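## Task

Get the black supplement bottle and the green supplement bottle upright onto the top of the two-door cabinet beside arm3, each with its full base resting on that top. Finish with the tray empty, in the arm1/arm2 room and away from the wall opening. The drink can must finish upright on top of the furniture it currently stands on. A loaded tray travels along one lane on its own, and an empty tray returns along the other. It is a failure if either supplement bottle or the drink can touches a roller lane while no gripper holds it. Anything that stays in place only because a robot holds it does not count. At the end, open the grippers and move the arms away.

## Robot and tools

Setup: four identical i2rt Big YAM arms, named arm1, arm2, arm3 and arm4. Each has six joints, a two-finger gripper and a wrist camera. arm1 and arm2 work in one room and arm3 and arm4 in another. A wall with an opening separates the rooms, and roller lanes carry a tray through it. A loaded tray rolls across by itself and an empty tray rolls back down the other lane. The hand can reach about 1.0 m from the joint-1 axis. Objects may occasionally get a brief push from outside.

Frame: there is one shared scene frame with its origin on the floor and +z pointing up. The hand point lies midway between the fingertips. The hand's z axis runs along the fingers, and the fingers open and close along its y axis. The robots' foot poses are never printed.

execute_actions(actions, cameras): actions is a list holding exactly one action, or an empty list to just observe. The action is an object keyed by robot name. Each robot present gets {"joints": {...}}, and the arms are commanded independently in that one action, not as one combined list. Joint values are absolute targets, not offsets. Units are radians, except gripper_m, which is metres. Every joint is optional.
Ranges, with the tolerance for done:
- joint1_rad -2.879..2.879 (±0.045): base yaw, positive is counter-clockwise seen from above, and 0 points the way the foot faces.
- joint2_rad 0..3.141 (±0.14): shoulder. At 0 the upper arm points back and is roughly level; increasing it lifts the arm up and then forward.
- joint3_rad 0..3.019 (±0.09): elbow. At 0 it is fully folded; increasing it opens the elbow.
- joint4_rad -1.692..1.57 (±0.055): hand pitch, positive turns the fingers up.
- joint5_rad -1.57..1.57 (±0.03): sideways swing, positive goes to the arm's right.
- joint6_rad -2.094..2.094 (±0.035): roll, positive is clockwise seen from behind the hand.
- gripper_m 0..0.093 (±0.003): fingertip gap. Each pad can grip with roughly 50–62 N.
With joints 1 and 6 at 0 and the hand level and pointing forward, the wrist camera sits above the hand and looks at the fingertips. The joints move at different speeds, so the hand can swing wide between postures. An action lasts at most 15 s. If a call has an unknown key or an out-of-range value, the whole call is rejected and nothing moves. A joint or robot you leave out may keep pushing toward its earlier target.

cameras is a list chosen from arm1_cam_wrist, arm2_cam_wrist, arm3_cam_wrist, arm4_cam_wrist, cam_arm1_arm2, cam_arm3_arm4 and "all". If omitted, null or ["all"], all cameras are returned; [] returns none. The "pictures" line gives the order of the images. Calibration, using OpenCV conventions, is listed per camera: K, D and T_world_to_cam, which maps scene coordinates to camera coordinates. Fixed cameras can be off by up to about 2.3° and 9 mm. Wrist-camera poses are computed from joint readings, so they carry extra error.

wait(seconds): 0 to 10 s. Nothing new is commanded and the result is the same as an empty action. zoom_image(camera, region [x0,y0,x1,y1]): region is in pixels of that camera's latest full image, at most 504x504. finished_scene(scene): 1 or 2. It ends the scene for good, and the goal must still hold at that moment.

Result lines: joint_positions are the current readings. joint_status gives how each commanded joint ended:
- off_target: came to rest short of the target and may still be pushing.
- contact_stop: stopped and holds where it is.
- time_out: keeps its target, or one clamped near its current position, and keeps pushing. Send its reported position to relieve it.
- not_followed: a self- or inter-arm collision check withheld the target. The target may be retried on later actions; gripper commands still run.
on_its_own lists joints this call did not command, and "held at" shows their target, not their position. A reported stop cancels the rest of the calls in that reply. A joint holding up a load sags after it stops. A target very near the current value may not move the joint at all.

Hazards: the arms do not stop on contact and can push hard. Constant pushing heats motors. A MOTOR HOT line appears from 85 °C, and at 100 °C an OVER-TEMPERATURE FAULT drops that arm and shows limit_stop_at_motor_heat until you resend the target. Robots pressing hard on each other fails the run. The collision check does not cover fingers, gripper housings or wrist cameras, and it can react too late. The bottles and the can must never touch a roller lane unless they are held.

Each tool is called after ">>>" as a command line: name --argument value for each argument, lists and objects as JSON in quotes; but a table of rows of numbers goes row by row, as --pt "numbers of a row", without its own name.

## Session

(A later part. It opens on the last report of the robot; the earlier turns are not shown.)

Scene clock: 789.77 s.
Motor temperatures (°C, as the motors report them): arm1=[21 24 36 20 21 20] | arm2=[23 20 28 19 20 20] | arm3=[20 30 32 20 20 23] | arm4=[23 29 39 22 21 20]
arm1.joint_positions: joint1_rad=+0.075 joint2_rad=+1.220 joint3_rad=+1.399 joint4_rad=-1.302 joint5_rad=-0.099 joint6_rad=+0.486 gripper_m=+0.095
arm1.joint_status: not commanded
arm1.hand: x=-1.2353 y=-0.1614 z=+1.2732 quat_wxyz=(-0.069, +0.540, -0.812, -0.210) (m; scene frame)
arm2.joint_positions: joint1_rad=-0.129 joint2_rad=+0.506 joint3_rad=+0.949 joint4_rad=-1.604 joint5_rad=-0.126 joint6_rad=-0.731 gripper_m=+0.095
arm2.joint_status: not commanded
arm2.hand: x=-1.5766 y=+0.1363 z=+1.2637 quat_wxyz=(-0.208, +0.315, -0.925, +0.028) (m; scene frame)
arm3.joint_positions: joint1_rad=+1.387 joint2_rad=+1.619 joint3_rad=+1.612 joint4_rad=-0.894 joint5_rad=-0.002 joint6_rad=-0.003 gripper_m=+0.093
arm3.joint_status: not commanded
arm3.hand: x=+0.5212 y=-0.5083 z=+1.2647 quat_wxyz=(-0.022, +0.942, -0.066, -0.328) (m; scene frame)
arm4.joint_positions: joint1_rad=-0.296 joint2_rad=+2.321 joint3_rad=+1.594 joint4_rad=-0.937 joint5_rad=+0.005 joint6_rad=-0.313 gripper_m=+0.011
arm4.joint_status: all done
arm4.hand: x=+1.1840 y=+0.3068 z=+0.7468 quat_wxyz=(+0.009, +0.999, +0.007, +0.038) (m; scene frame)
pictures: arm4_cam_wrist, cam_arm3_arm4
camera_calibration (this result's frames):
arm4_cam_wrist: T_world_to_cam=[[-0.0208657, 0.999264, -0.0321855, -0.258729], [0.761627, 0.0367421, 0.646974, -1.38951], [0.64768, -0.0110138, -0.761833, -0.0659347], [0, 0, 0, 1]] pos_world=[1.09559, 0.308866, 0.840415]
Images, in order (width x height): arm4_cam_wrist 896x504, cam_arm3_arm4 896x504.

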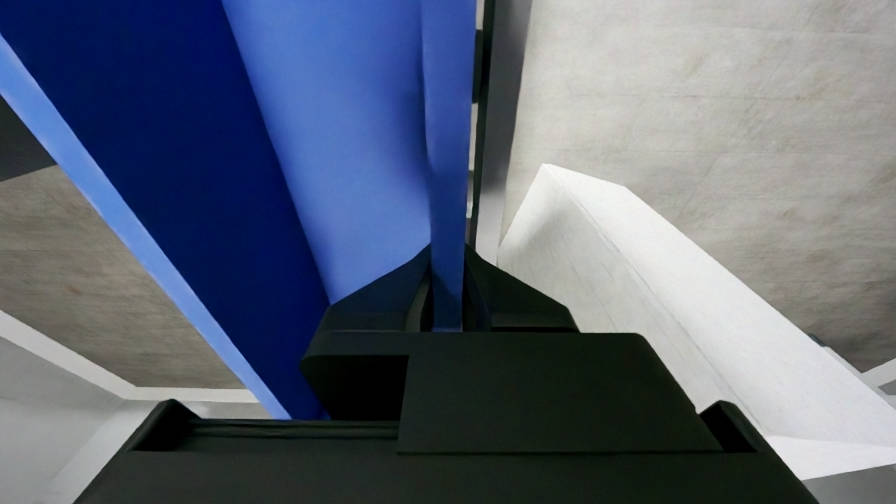

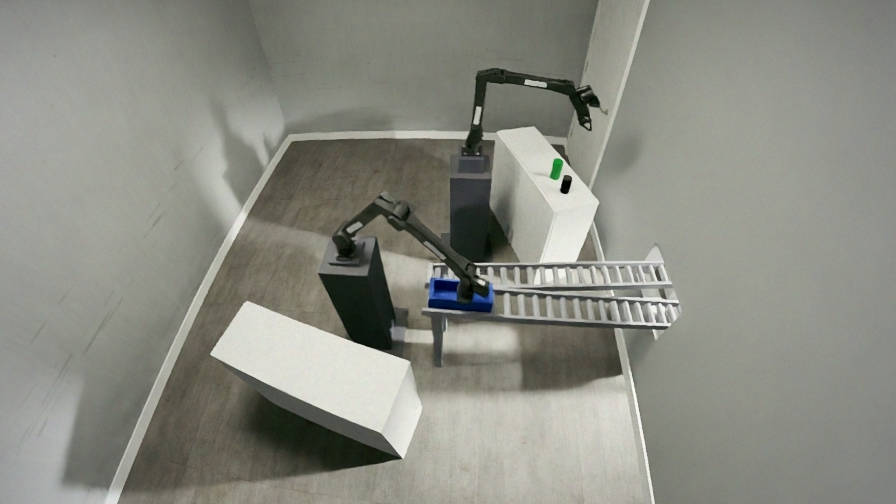

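>>> zoom_image --camera "cam_arm3_arm4" --region '[415, 260, 515, 325]'

>>> zoom_image --camera "arm4_cam_wrist" --region '[0, 0, 504, 420]'

Region (415, 260, 515, 325) of cam_arm3_arm4's 896x504 image, scaled by 5.040, with more detail than that image has; it fills the top 328 rows of this view, and the rest is white.

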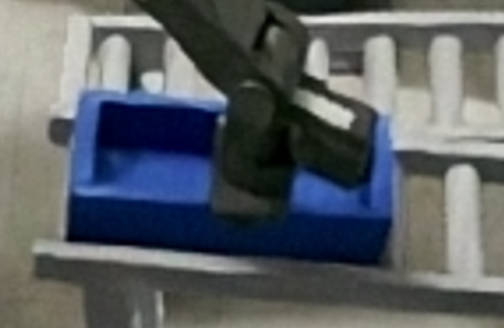

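Region (0, 0, 504, 420) of arm4_cam_wrist's 896x504 image, scaled by 1.000.

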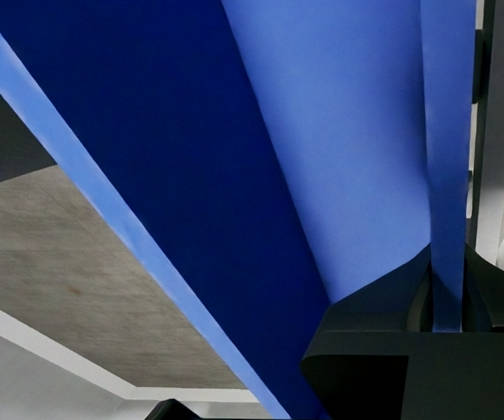

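>>> execute_actions --actions '[]' --cameras '["arm3_cam_wrist"]'

>>> zoom_image --camera "arm3_cam_wrist" --region '[680, 340, 896, 504]'

Scene clock: 800.60 s.
Motor temperatures (°C, as the motors report them): arm1=[21 24 36 20 21 20] | arm2=[23 20 29 19 20 20] | arm3=[20 30 33 20 20 23] | arm4=[23 29 39 22 21 20]
arm1.joint_positions: joint1_rad=+0.075 joint2_rad=+1.220 joint3_rad=+1.399 joint4_rad=-1.302 joint5_rad=-0.099 joint6_rad=+0.486 gripper_m=+0.095
arm1.joint_status: not commanded
arm1.hand: x=-1.2353 y=-0.1614 z=+1.2732 quat_wxyz=(-0.069, +0.540, -0.812, -0.210) (m; scene frame)
arm2.joint_positions: joint1_rad=-0.129 joint2_rad=+0.506 joint3_rad=+0.949 joint4_rad=-1.604 joint5_rad=-0.126 joint6_rad=-0.731 gripper_m=+0.095
arm2.joint_status: not commanded
arm2.hand: x=-1.5766 y=+0.1363 z=+1.2637 quat_wxyz=(-0.208, +0.315, -0.925, +0.028) (m; scene frame)
arm3.joint_positions: joint1_rad=+1.387 joint2_rad=+1.619 joint3_rad=+1.612 joint4_rad=-0.894 joint5_rad=-0.002 joint6_rad=-0.003 gripper_m=+0.093
arm3.joint_status: not commanded
arm3.hand: x=+0.5212 y=-0.5083 z=+1.2647 quat_wxyz=(-0.022, +0.942, -0.066, -0.328) (m; scene frame)
arm4.joint_positions: joint1_rad=-0.296 joint2_rad=+2.321 joint3_rad=+1.594 joint4_rad=-0.937 joint5_rad=+0.005 joint6_rad=-0.313 gripper_m=+0.011
arm4.joint_status: all done
arm4.hand: x=+1.1840 y=+0.3068 z=+0.7468 quat_wxyz=(+0.009, +0.999, +0.007, +0.038) (m; scene frame)
pictures: arm3_cam_wrist
camera_calibration (this result's frames):
arm3_cam_wrist: T_world_to_cam=[[0.147319, 0.988992, 0.0138412, 0.407797], [0.987758, -0.146381, -0.0539165, -0.51099], [-0.0512969, 0.0216146, -0.99845, 1.42451], [0, 0, 0, 1]] pos_world=[0.517731, -0.508897, 1.3891]
Images, in order (width x height): arm3_cam_wrist 896x504.

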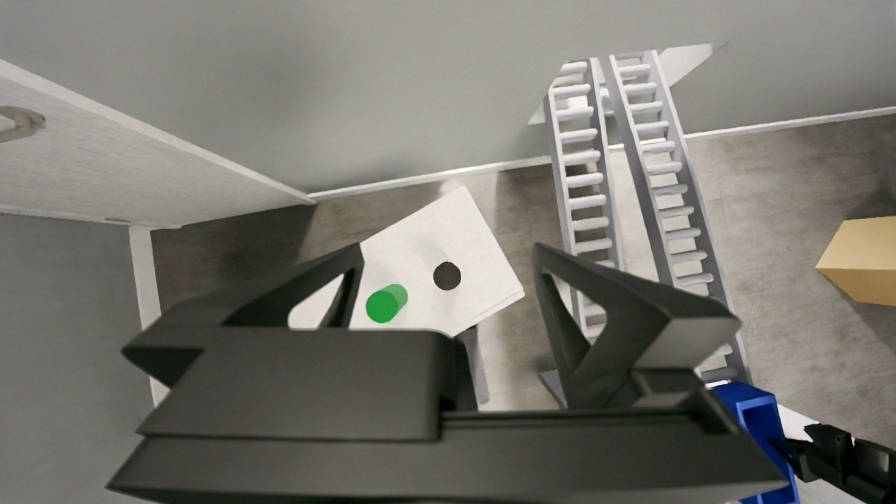

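Region (680, 340, 896, 504) of arm3_cam_wrist's 896x504 image, scaled by 2.333, with more detail than that image has; it fills the top 383 rows of this view, and the rest is white.

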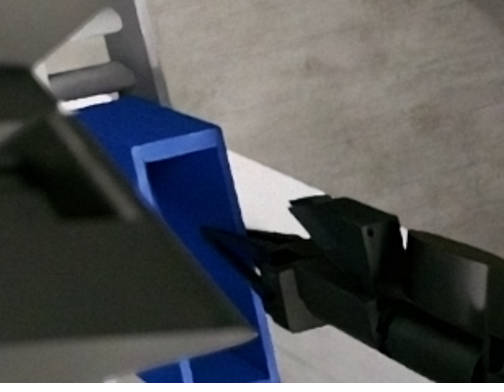

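>>> execute_actions --actions '[{"arm4": {"joints": {"joint2_rad": 2.362}}}]' --cameras '["arm4_cam_wrist", "cam_arm3_arm4"]'

Scene clock: 831.90 s.
Motor temperatures (°C, as the motors report them): arm1=[21 24 36 20 21 20] | arm2=[23 20 29 19 20 20] | arm3=[20 30 33 20 20 23] | arm4=[23 29 39 22 21 20]
arm1.joint_positions: joint1_rad=+0.075 joint2_rad=+1.220 joint3_rad=+1.399 joint4_rad=-1.302 joint5_rad=-0.099 joint6_rad=+0.486 gripper_m=+0.095
arm1.joint_status: not commanded
arm1.hand: x=-1.2353 y=-0.1614 z=+1.2732 quat_wxyz=(-0.069, +0.540, -0.812, -0.210) (m; scene frame)
arm2.joint_positions: joint1_rad=-0.129 joint2_rad=+0.506 joint3_rad=+0.949 joint4_rad=-1.604 joint5_rad=-0.126 joint6_rad=-0.731 gripper_m=+0.095
arm2.joint_status: not commanded
arm2.hand: x=-1.5766 y=+0.1363 z=+1.2637 quat_wxyz=(-0.208, +0.315, -0.925, +0.028) (m; scene frame)
arm3.joint_positions: joint1_rad=+1.387 joint2_rad=+1.619 joint3_rad=+1.612 joint4_rad=-0.894 joint5_rad=-0.002 joint6_rad=-0.003 gripper_m=+0.093
arm3.joint_status: not commanded
arm3.hand: x=+0.5212 y=-0.5083 z=+1.2647 quat_wxyz=(-0.022, +0.942, -0.066, -0.328) (m; scene frame)
arm4.joint_positions: joint1_rad=-0.296 joint2_rad=+2.323 joint3_rad=+1.594 joint4_rad=-0.936 joint5_rad=+0.005 joint6_rad=-0.314 gripper_m=+0.011
arm4.joint_status: all done
arm4.hand: x=+1.1845 y=+0.3067 z=+0.7454 quat_wxyz=(+0.009, +0.999, +0.007, +0.039) (m; scene frame)
pictures: arm4_cam_wrist, cam_arm3_arm4
camera_calibration (this result's frames):
arm4_cam_wrist: T_world_to_cam=[[-0.021184, 0.999237, -0.0328152, -0.257761], [0.760437, 0.0374128, 0.648334, -1.38882], [0.649067, -0.0112196, -0.760649, -0.0697158], [0, 0, 0, 1]] pos_world=[1.0959, 0.308742, 0.838931]
Images, in order (width x height): arm4_cam_wrist 896x504, cam_arm3_arm4 896x504.

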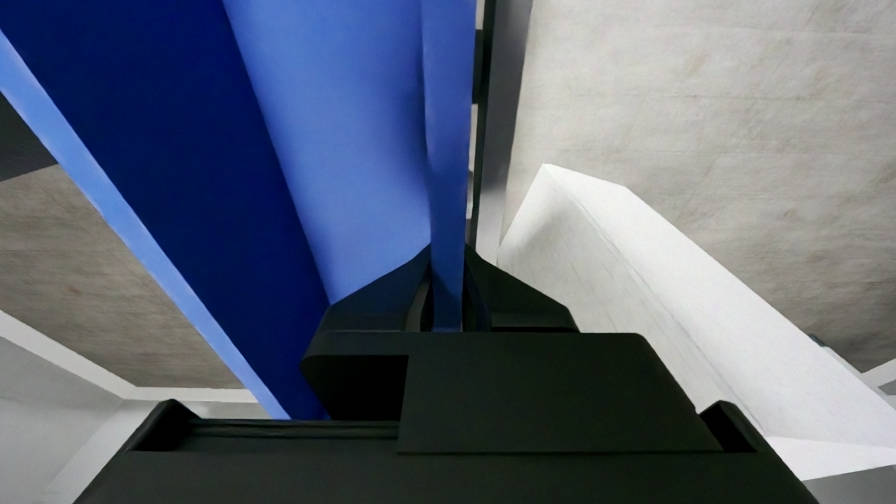

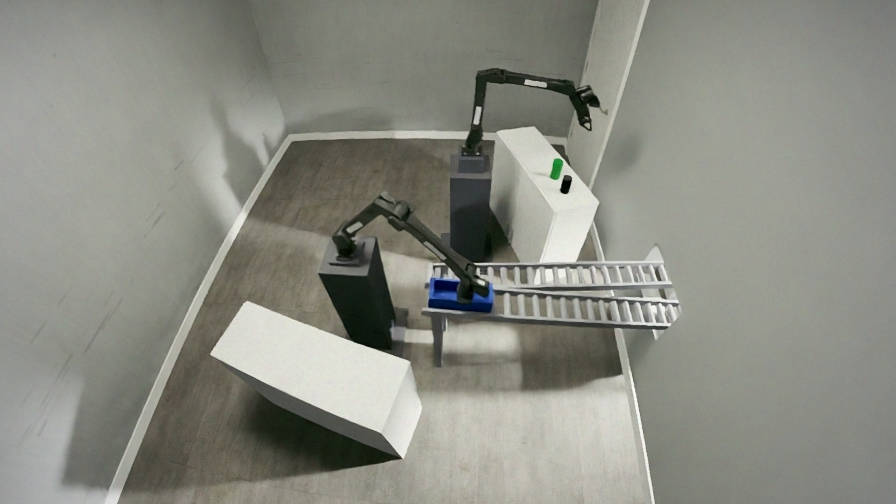

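>>> execute_actions --actions '[{"arm4": {"joints": {"joint2_rad": 2.31, "gripper_m": 0.035}}}]' --cameras '[]'

>>> execute_actions --actions '[{"arm4": {"joints": {"joint2_rad": 2.08, "joint4_rad": -1.15}}}]' --cameras '["arm4_cam_wrist", "cam_arm3_arm4", "cam_arm1_arm2"]'

Scene clock: 841.37 s.
Motor temperatures (°C, as the motors report them): arm1=[21 24 36 20 21 20] | arm2=[23 20 29 19 20 20] | arm3=[20 30 33 20 20 23] | arm4=[23 29 39 22 21 20]
arm1.joint_positions: joint1_rad=+0.075 joint2_rad=+1.220 joint3_rad=+1.399 joint4_rad=-1.302 joint5_rad=-0.099 joint6_rad=+0.486 gripper_m=+0.095
arm1.joint_status: not commanded
arm1.hand: x=-1.2353 y=-0.1614 z=+1.2732 quat_wxyz=(-0.069, +0.540, -0.812, -0.210) (m; scene frame)
arm2.joint_positions: joint1_rad=-0.129 joint2_rad=+0.506 joint3_rad=+0.949 joint4_rad=-1.604 joint5_rad=-0.126 joint6_rad=-0.731 gripper_m=+0.095
arm2.joint_status: not commanded
arm2.hand: x=-1.5766 y=+0.1363 z=+1.2637 quat_wxyz=(-0.208, +0.315, -0.925, +0.028) (m; scene frame)
arm3.joint_positions: joint1_rad=+1.387 joint2_rad=+1.619 joint3_rad=+1.612 joint4_rad=-0.894 joint5_rad=-0.002 joint6_rad=-0.003 gripper_m=+0.093
arm3.joint_status: not commanded
arm3.hand: x=+0.5212 y=-0.5083 z=+1.2647 quat_wxyz=(-0.022, +0.942, -0.066, -0.328) (m; scene frame)
arm4.joint_positions: joint1_rad=-0.296 joint2_rad=+2.323 joint3_rad=+1.594 joint4_rad=-0.931 joint5_rad=+0.003 joint6_rad=-0.314 gripper_m=+0.035
arm4.joint_status: all done
arm4.hand: x=+1.1828 y=+0.3068 z=+0.7458 quat_wxyz=(+0.009, +0.999, +0.007, +0.035) (m; scene frame)
pictures: none
No camera images: the call's "cameras" was empty. Leave "cameras" out to get every camera's image.

Scene clock: 842.63 s.
Motor temperatures (°C, as the motors report them): arm1=[21 24 36 20 21 20] | arm2=[23 20 29 19 20 20] | arm3=[20 30 33 20 20 23] | arm4=[23 29 39 22 21 20]
arm1.joint_positions: joint1_rad=+0.075 joint2_rad=+1.220 joint3_rad=+1.399 joint4_rad=-1.302 joint5_rad=-0.099 joint6_rad=+0.486 gripper_m=+0.095
arm1.joint_status: not commanded
arm1.hand: x=-1.2353 y=-0.1614 z=+1.2732 quat_wxyz=(-0.069, +0.540, -0.812, -0.210) (m; scene frame)
arm2.joint_positions: joint1_rad=-0.129 joint2_rad=+0.506 joint3_rad=+0.949 joint4_rad=-1.604 joint5_rad=-0.126 joint6_rad=-0.731 gripper_m=+0.095
arm2.joint_status: not commanded
arm2.hand: x=-1.5766 y=+0.1363 z=+1.2637 quat_wxyz=(-0.208, +0.315, -0.925, +0.028) (m; scene frame)
arm3.joint_positions: joint1_rad=+1.387 joint2_rad=+1.619 joint3_rad=+1.612 joint4_rad=-0.895 joint5_rad=-0.002 joint6_rad=-0.003 gripper_m=+0.093
arm3.joint_status: not commanded
arm3.hand: x=+0.5213 y=-0.5083 z=+1.2647 quat_wxyz=(-0.022, +0.942, -0.066, -0.328) (m; scene frame)
arm4.joint_positions: joint1_rad=-0.296 joint2_rad=+2.064 joint3_rad=+1.594 joint4_rad=-1.142 joint5_rad=+0.003 joint6_rad=-0.314 gripper_m=+0.035
arm4.joint_status: all done
arm4.hand: x=+1.1870 y=+0.3053 z=+0.8975 quat_wxyz=(+0.002, +1.000, +0.007, +0.013) (m; scene frame)
pictures: arm4_cam_wrist, cam_arm1_arm2, cam_arm3_arm4
camera_calibration (this result's frames):
arm4_cam_wrist: T_world_to_cam=[[-0.0224581, 0.999584, -0.0181177, -0.263087], [0.79294, 0.0288467, 0.608616, -1.4896], [0.608886, -0.000697869, -0.793258, 0.11808], [0, 0, 0, 1]] pos_world=[1.10336, 0.30603, 0.995498]
Images, in order (width x height): arm4_cam_wrist 896x504, cam_arm1_arm2 896x504, cam_arm3_arm4 896x504.

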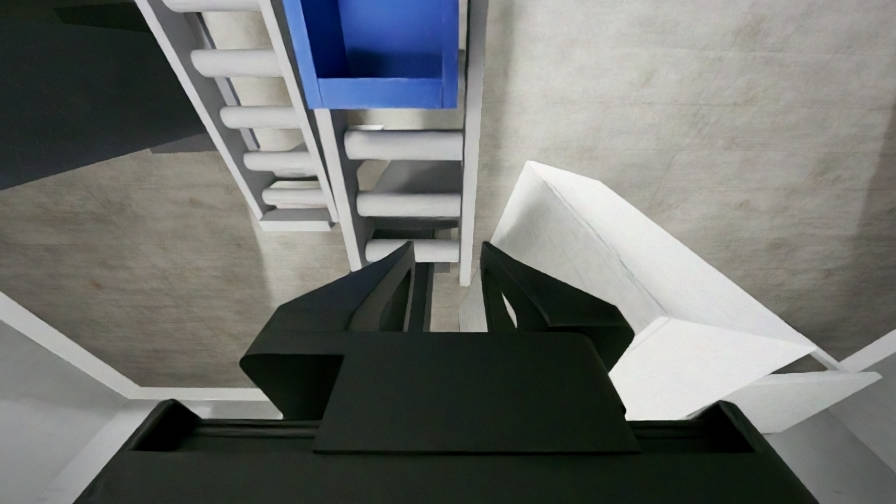

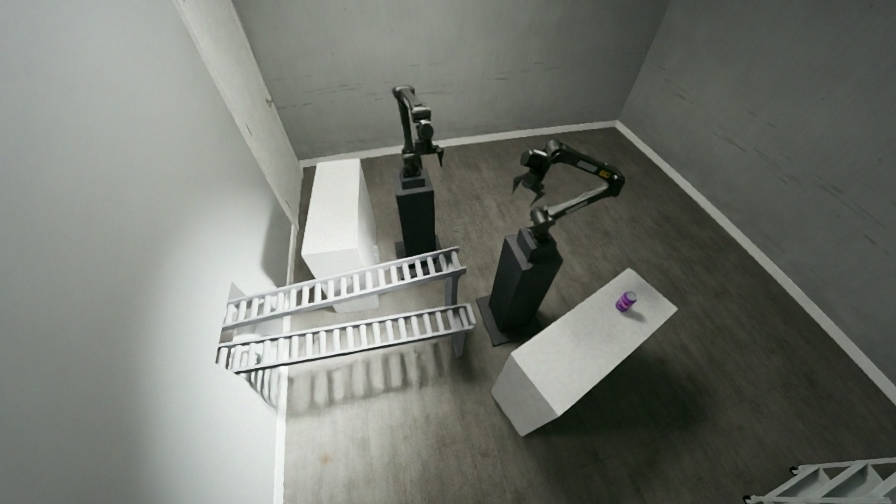

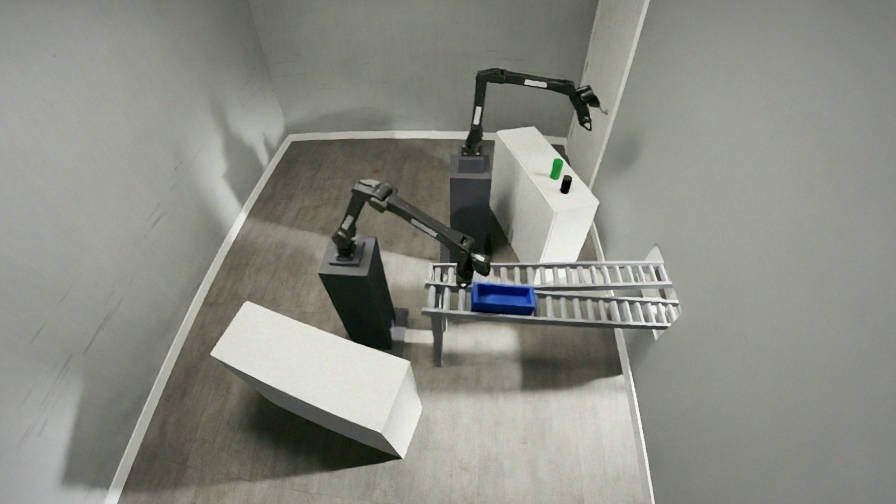

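>>> wait --seconds 5

Scene clock: 849.57 s.
Motor temperatures (°C, as the motors report them): arm1=[21 24 36 20 21 20] | arm2=[23 20 29 19 20 20] | arm3=[20 30 33 20 20 23] | arm4=[23 29 40 22 21 20]
arm1.joint_positions: joint1_rad=+0.075 joint2_rad=+1.220 joint3_rad=+1.399 joint4_rad=-1.302 joint5_rad=-0.099 joint6_rad=+0.486 gripper_m=+0.095
arm1.joint_status: not commanded
arm1.hand: x=-1.2353 y=-0.1614 z=+1.2732 quat_wxyz=(-0.069, +0.540, -0.812, -0.210) (m; scene frame)
arm2.joint_positions: joint1_rad=-0.129 joint2_rad=+0.506 joint3_rad=+0.949 joint4_rad=-1.604 joint5_rad=-0.126 joint6_rad=-0.731 gripper_m=+0.095
arm2.joint_status: not commanded
arm2.hand: x=-1.5766 y=+0.1363 z=+1.2637 quat_wxyz=(-0.208, +0.315, -0.925, +0.028) (m; scene frame)
arm3.joint_positions: joint1_rad=+1.387 joint2_rad=+1.619 joint3_rad=+1.612 joint4_rad=-0.894 joint5_rad=-0.002 joint6_rad=-0.003 gripper_m=+0.093
arm3.joint_status: not commanded
arm3.hand: x=+0.5212 y=-0.5083 z=+1.2647 quat_wxyz=(-0.022, +0.942, -0.066, -0.328) (m; scene frame)
arm4.joint_positions: joint1_rad=-0.296 joint2_rad=+2.064 joint3_rad=+1.594 joint4_rad=-1.142 joint5_rad=+0.003 joint6_rad=-0.314 gripper_m=+0.035
arm4.joint_status: all done
arm4.hand: x=+1.1870 y=+0.3053 z=+0.8975 quat_wxyz=(+0.002, +1.000, +0.007, +0.013) (m; scene frame)
wait: 5.00 s; at rest from the start
pictures: arm1_cam_wrist, arm2_cam_wrist, arm3_cam_wrist, arm4_cam_wrist, cam_arm1_arm2, cam_arm3_arm4
camera_calibration (this result's frames):
arm1_cam_wrist: T_world_to_cam=[[0.902905, -0.328615, -0.277083, 1.41961], [-0.261964, -0.931756, 0.251406, -0.788907], [-0.340789, -0.15441, -0.927373, 0.86061], [0, 0, 0, 1]] pos_world=[-1.19515, -0.135677, 1.38979]
arm2_cam_wrist: T_world_to_cam=[[0.584062, -0.795803, 0.159902, 0.829753], [-0.803161, -0.538074, 0.25575, -1.51106], [-0.117488, -0.277801, -0.953427, 1.18044], [0, 0, 0, 1]] pos_world=[-1.55957, 0.175184, 1.37924]
arm3_cam_wrist: T_world_to_cam=[[0.147319, 0.988992, 0.0138412, 0.407797], [0.987758, -0.146381, -0.0539165, -0.51099], [-0.0512969, 0.0216146, -0.99845, 1.42451], [0, 0, 0, 1]] pos_world=[0.517731, -0.508897, 1.3891]
arm4_cam_wrist: T_world_to_cam=[[-0.0224581, 0.999584, -0.0181177, -0.263087], [0.79294, 0.0288467, 0.608616, -1.4896], [0.608886, -0.000697869, -0.793258, 0.11808], [0, 0, 0, 1]] pos_world=[1.10336, 0.30603, 0.995498]
Images, in order (width x height): arm1_cam_wrist 896x504, arm2_cam_wrist 896x504, arm3_cam_wrist 896x504, arm4_cam_wrist 896x504, cam_arm1_arm2 896x504, cam_arm3_arm4 896x504.

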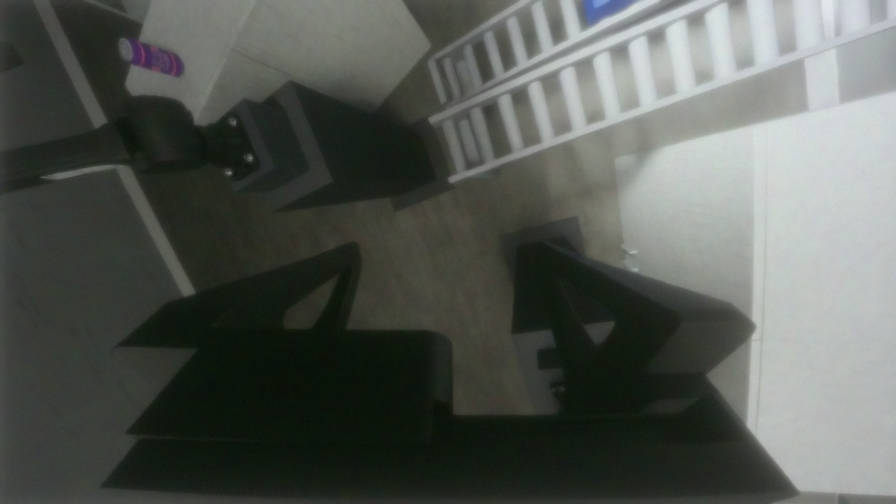

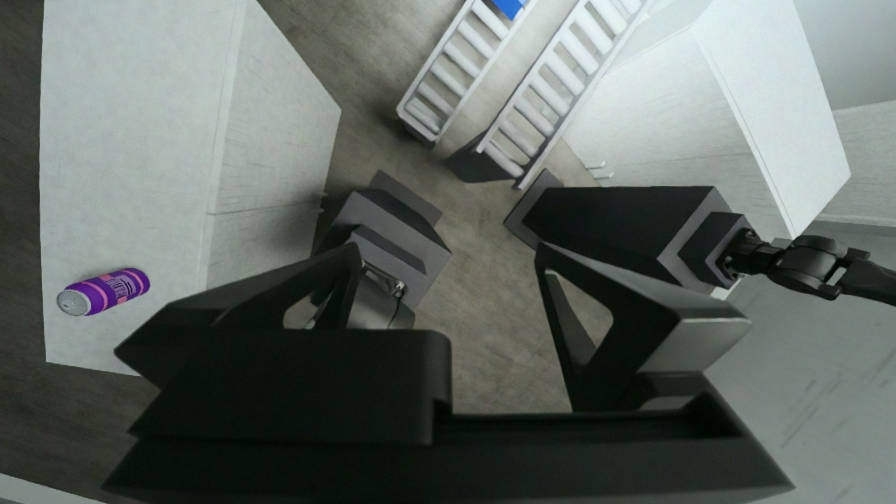

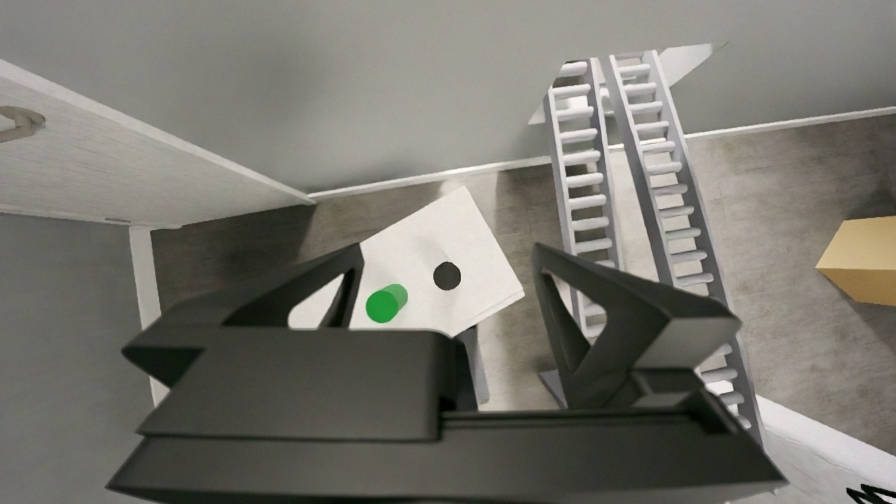

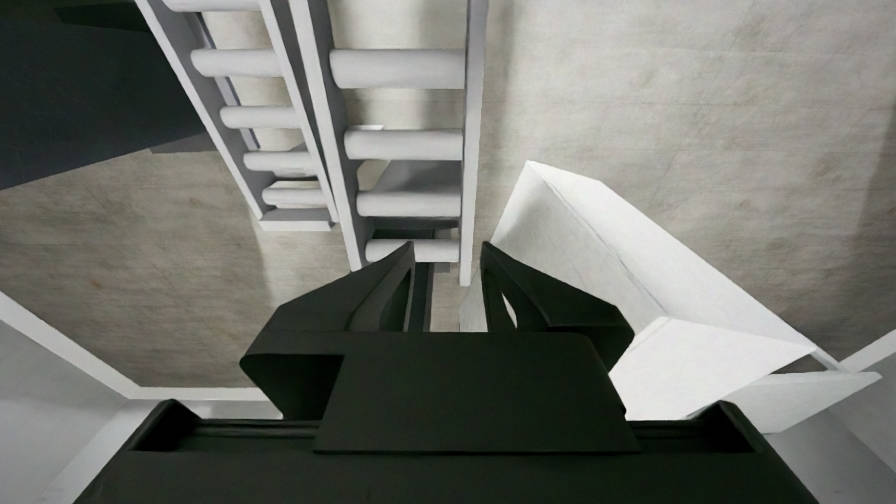

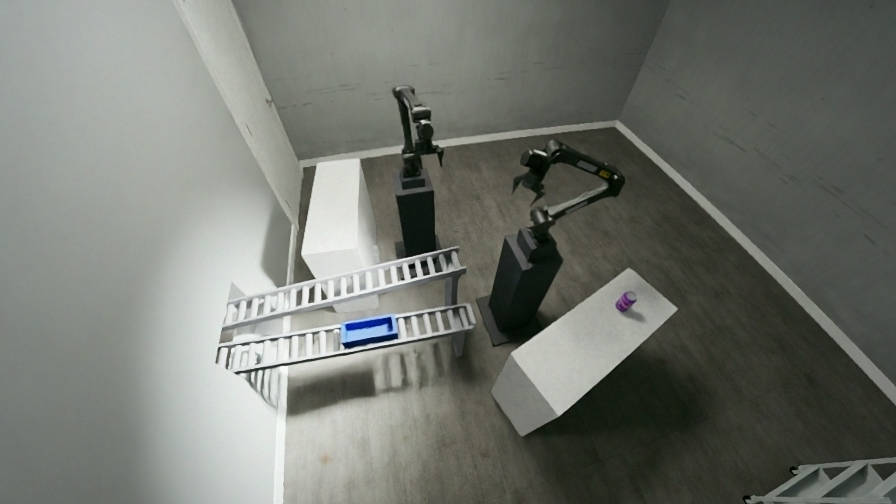

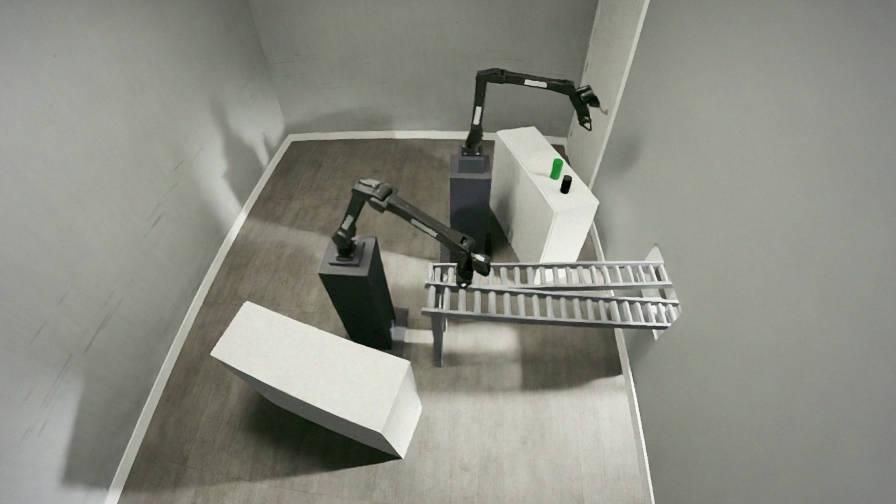

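The tray is through the wall and still rolling. I'll wait until it comes to rest on the end stop.

>>> wait --seconds 4

Scene clock: 855.10 s.
Motor temperatures (°C, as the motors report them): arm1=[21 24 36 20 21 20] | arm2=[23 20 29 19 20 20] | arm3=[20 30 33 20 20 23] | arm4=[23 29 40 22 21 20]
arm1.joint_positions: joint1_rad=+0.075 joint2_rad=+1.220 joint3_rad=+1.399 joint4_rad=-1.302 joint5_rad=-0.099 joint6_rad=+0.486 gripper_m=+0.095
arm1.joint_status: not commanded
arm1.hand: x=-1.2353 y=-0.1614 z=+1.2732 quat_wxyz=(-0.069, +0.540, -0.812, -0.210) (m; scene frame)
arm2.joint_positions: joint1_rad=-0.129 joint2_rad=+0.506 joint3_rad=+0.949 joint4_rad=-1.604 joint5_rad=-0.126 joint6_rad=-0.731 gripper_m=+0.095
arm2.joint_status: not commanded
arm2.hand: x=-1.5766 y=+0.1363 z=+1.2637 quat_wxyz=(-0.208, +0.315, -0.925, +0.028) (m; scene frame)
arm3.joint_positions: joint1_rad=+1.387 joint2_rad=+1.619 joint3_rad=+1.612 joint4_rad=-0.894 joint5_rad=-0.002 joint6_rad=-0.003 gripper_m=+0.093
arm3.joint_status: not commanded
arm3.hand: x=+0.5212 y=-0.5083 z=+1.2647 quat_wxyz=(-0.022, +0.942, -0.066, -0.328) (m; scene frame)
arm4.joint_positions: joint1_rad=-0.296 joint2_rad=+2.064 joint3_rad=+1.594 joint4_rad=-1.142 joint5_rad=+0.003 joint6_rad=-0.314 gripper_m=+0.035
arm4.joint_status: all done
arm4.hand: x=+1.1870 y=+0.3053 z=+0.8975 quat_wxyz=(+0.002, +1.000, +0.007, +0.013) (m; scene frame)
wait: 4.00 s; at rest from the start
pictures: arm1_cam_wrist, arm2_cam_wrist, arm3_cam_wrist, arm4_cam_wrist, cam_arm1_arm2, cam_arm3_arm4
camera_calibration (this result's frames):
arm1_cam_wrist: T_world_to_cam=[[0.902905, -0.328615, -0.277083, 1.41961], [-0.261964, -0.931756, 0.251406, -0.788907], [-0.340789, -0.15441, -0.927373, 0.86061], [0, 0, 0, 1]] pos_world=[-1.19515, -0.135677, 1.38979]
arm2_cam_wrist: T_world_to_cam=[[0.584062, -0.795803, 0.159902, 0.829753], [-0.803161, -0.538074, 0.25575, -1.51106], [-0.117488, -0.277801, -0.953427, 1.18044], [0, 0, 0, 1]] pos_world=[-1.55957, 0.175184, 1.37924]
arm3_cam_wrist: T_world_to_cam=[[0.147319, 0.988992, 0.0138412, 0.407797], [0.987758, -0.146381, -0.0539165, -0.51099], [-0.0512969, 0.0216146, -0.99845, 1.42451], [0, 0, 0, 1]] pos_world=[0.517731, -0.508897, 1.3891]
arm4_cam_wrist: T_world_to_cam=[[-0.0224581, 0.999584, -0.0181177, -0.263087], [0.79294, 0.0288467, 0.608616, -1.4896], [0.608886, -0.000697869, -0.793258, 0.11808], [0, 0, 0, 1]] pos_world=[1.10336, 0.30603, 0.995498]
Images, in order (width x height): arm1_cam_wrist 896x504, arm2_cam_wrist 896x504, arm3_cam_wrist 896x504, arm4_cam_wrist 896x504, cam_arm1_arm2 896x504, cam_arm3_arm4 896x504.

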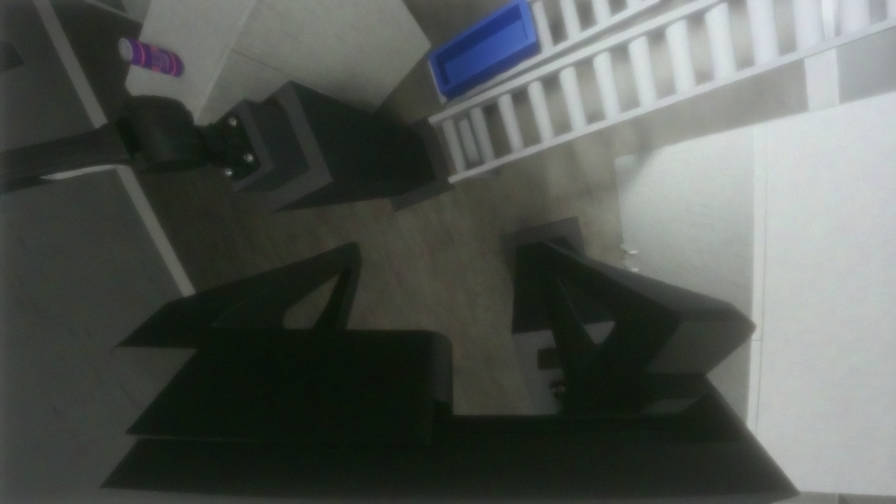

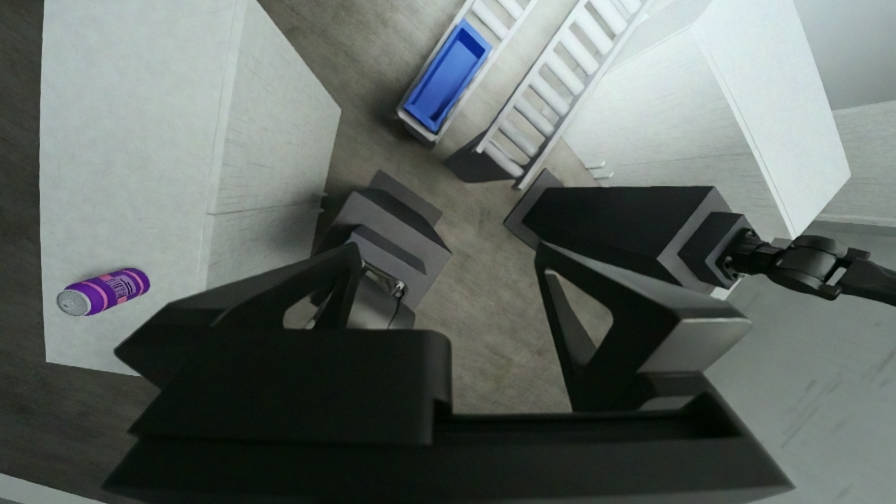

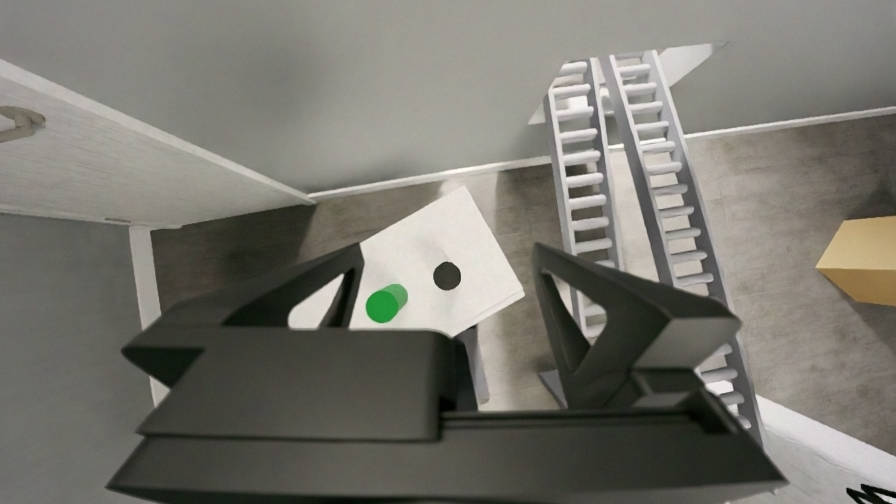

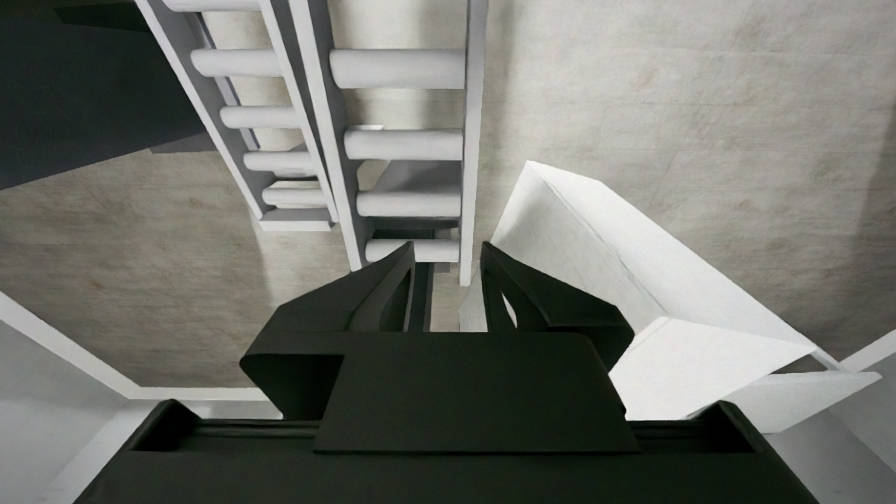

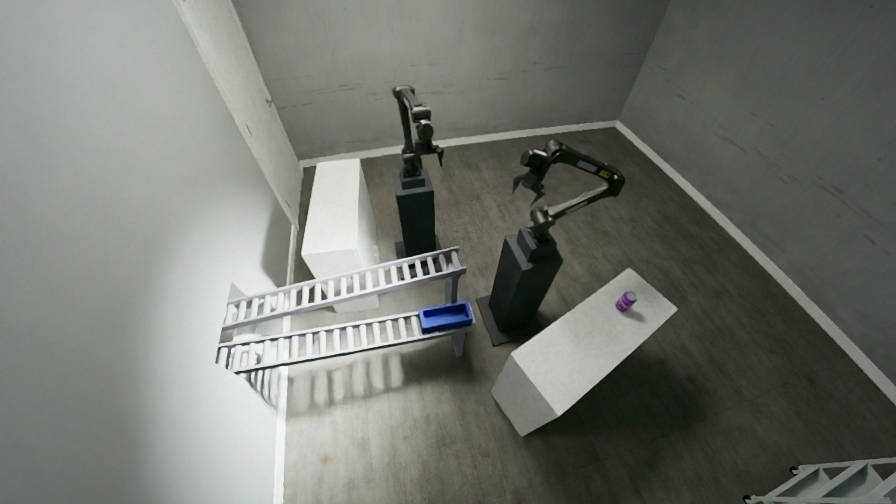

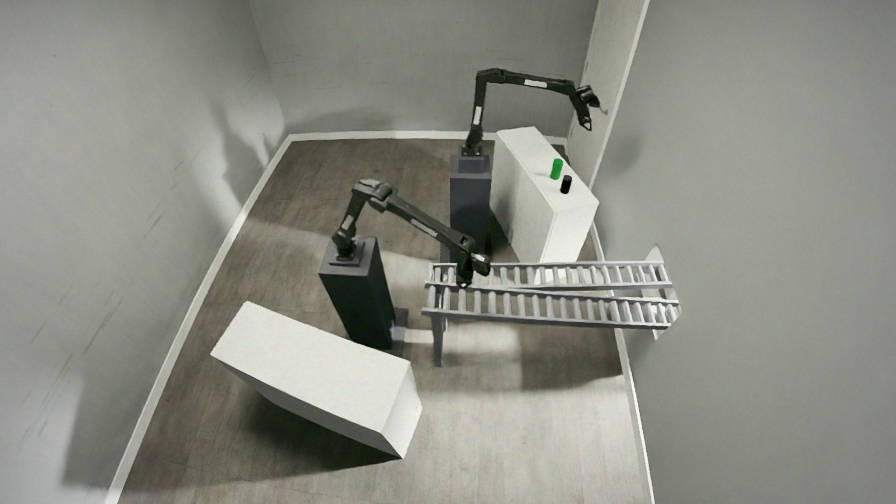

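>>> zoom_image --camera "cam_arm3_arm4" --region '[480, 110, 620, 240]'

Region (480, 110, 620, 240) of cam_arm3_arm4's 896x504 image, scaled by 3.600, with more detail than that image has; it fills the top 468 rows of this view, and the rest is white.

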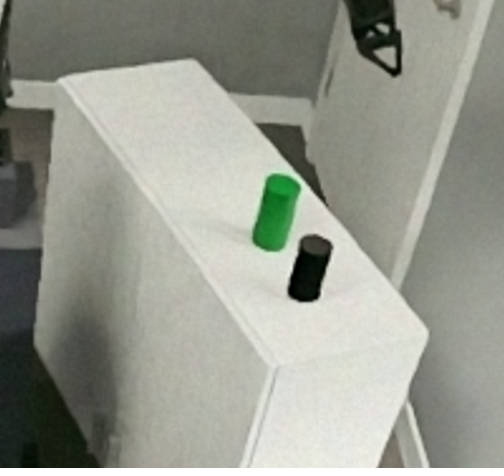

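Both bottles are standing well inside the cabinet top, and the tray is at rest in the far room.

>>> finished_scene --scene 1

The scene is finished: the task was done.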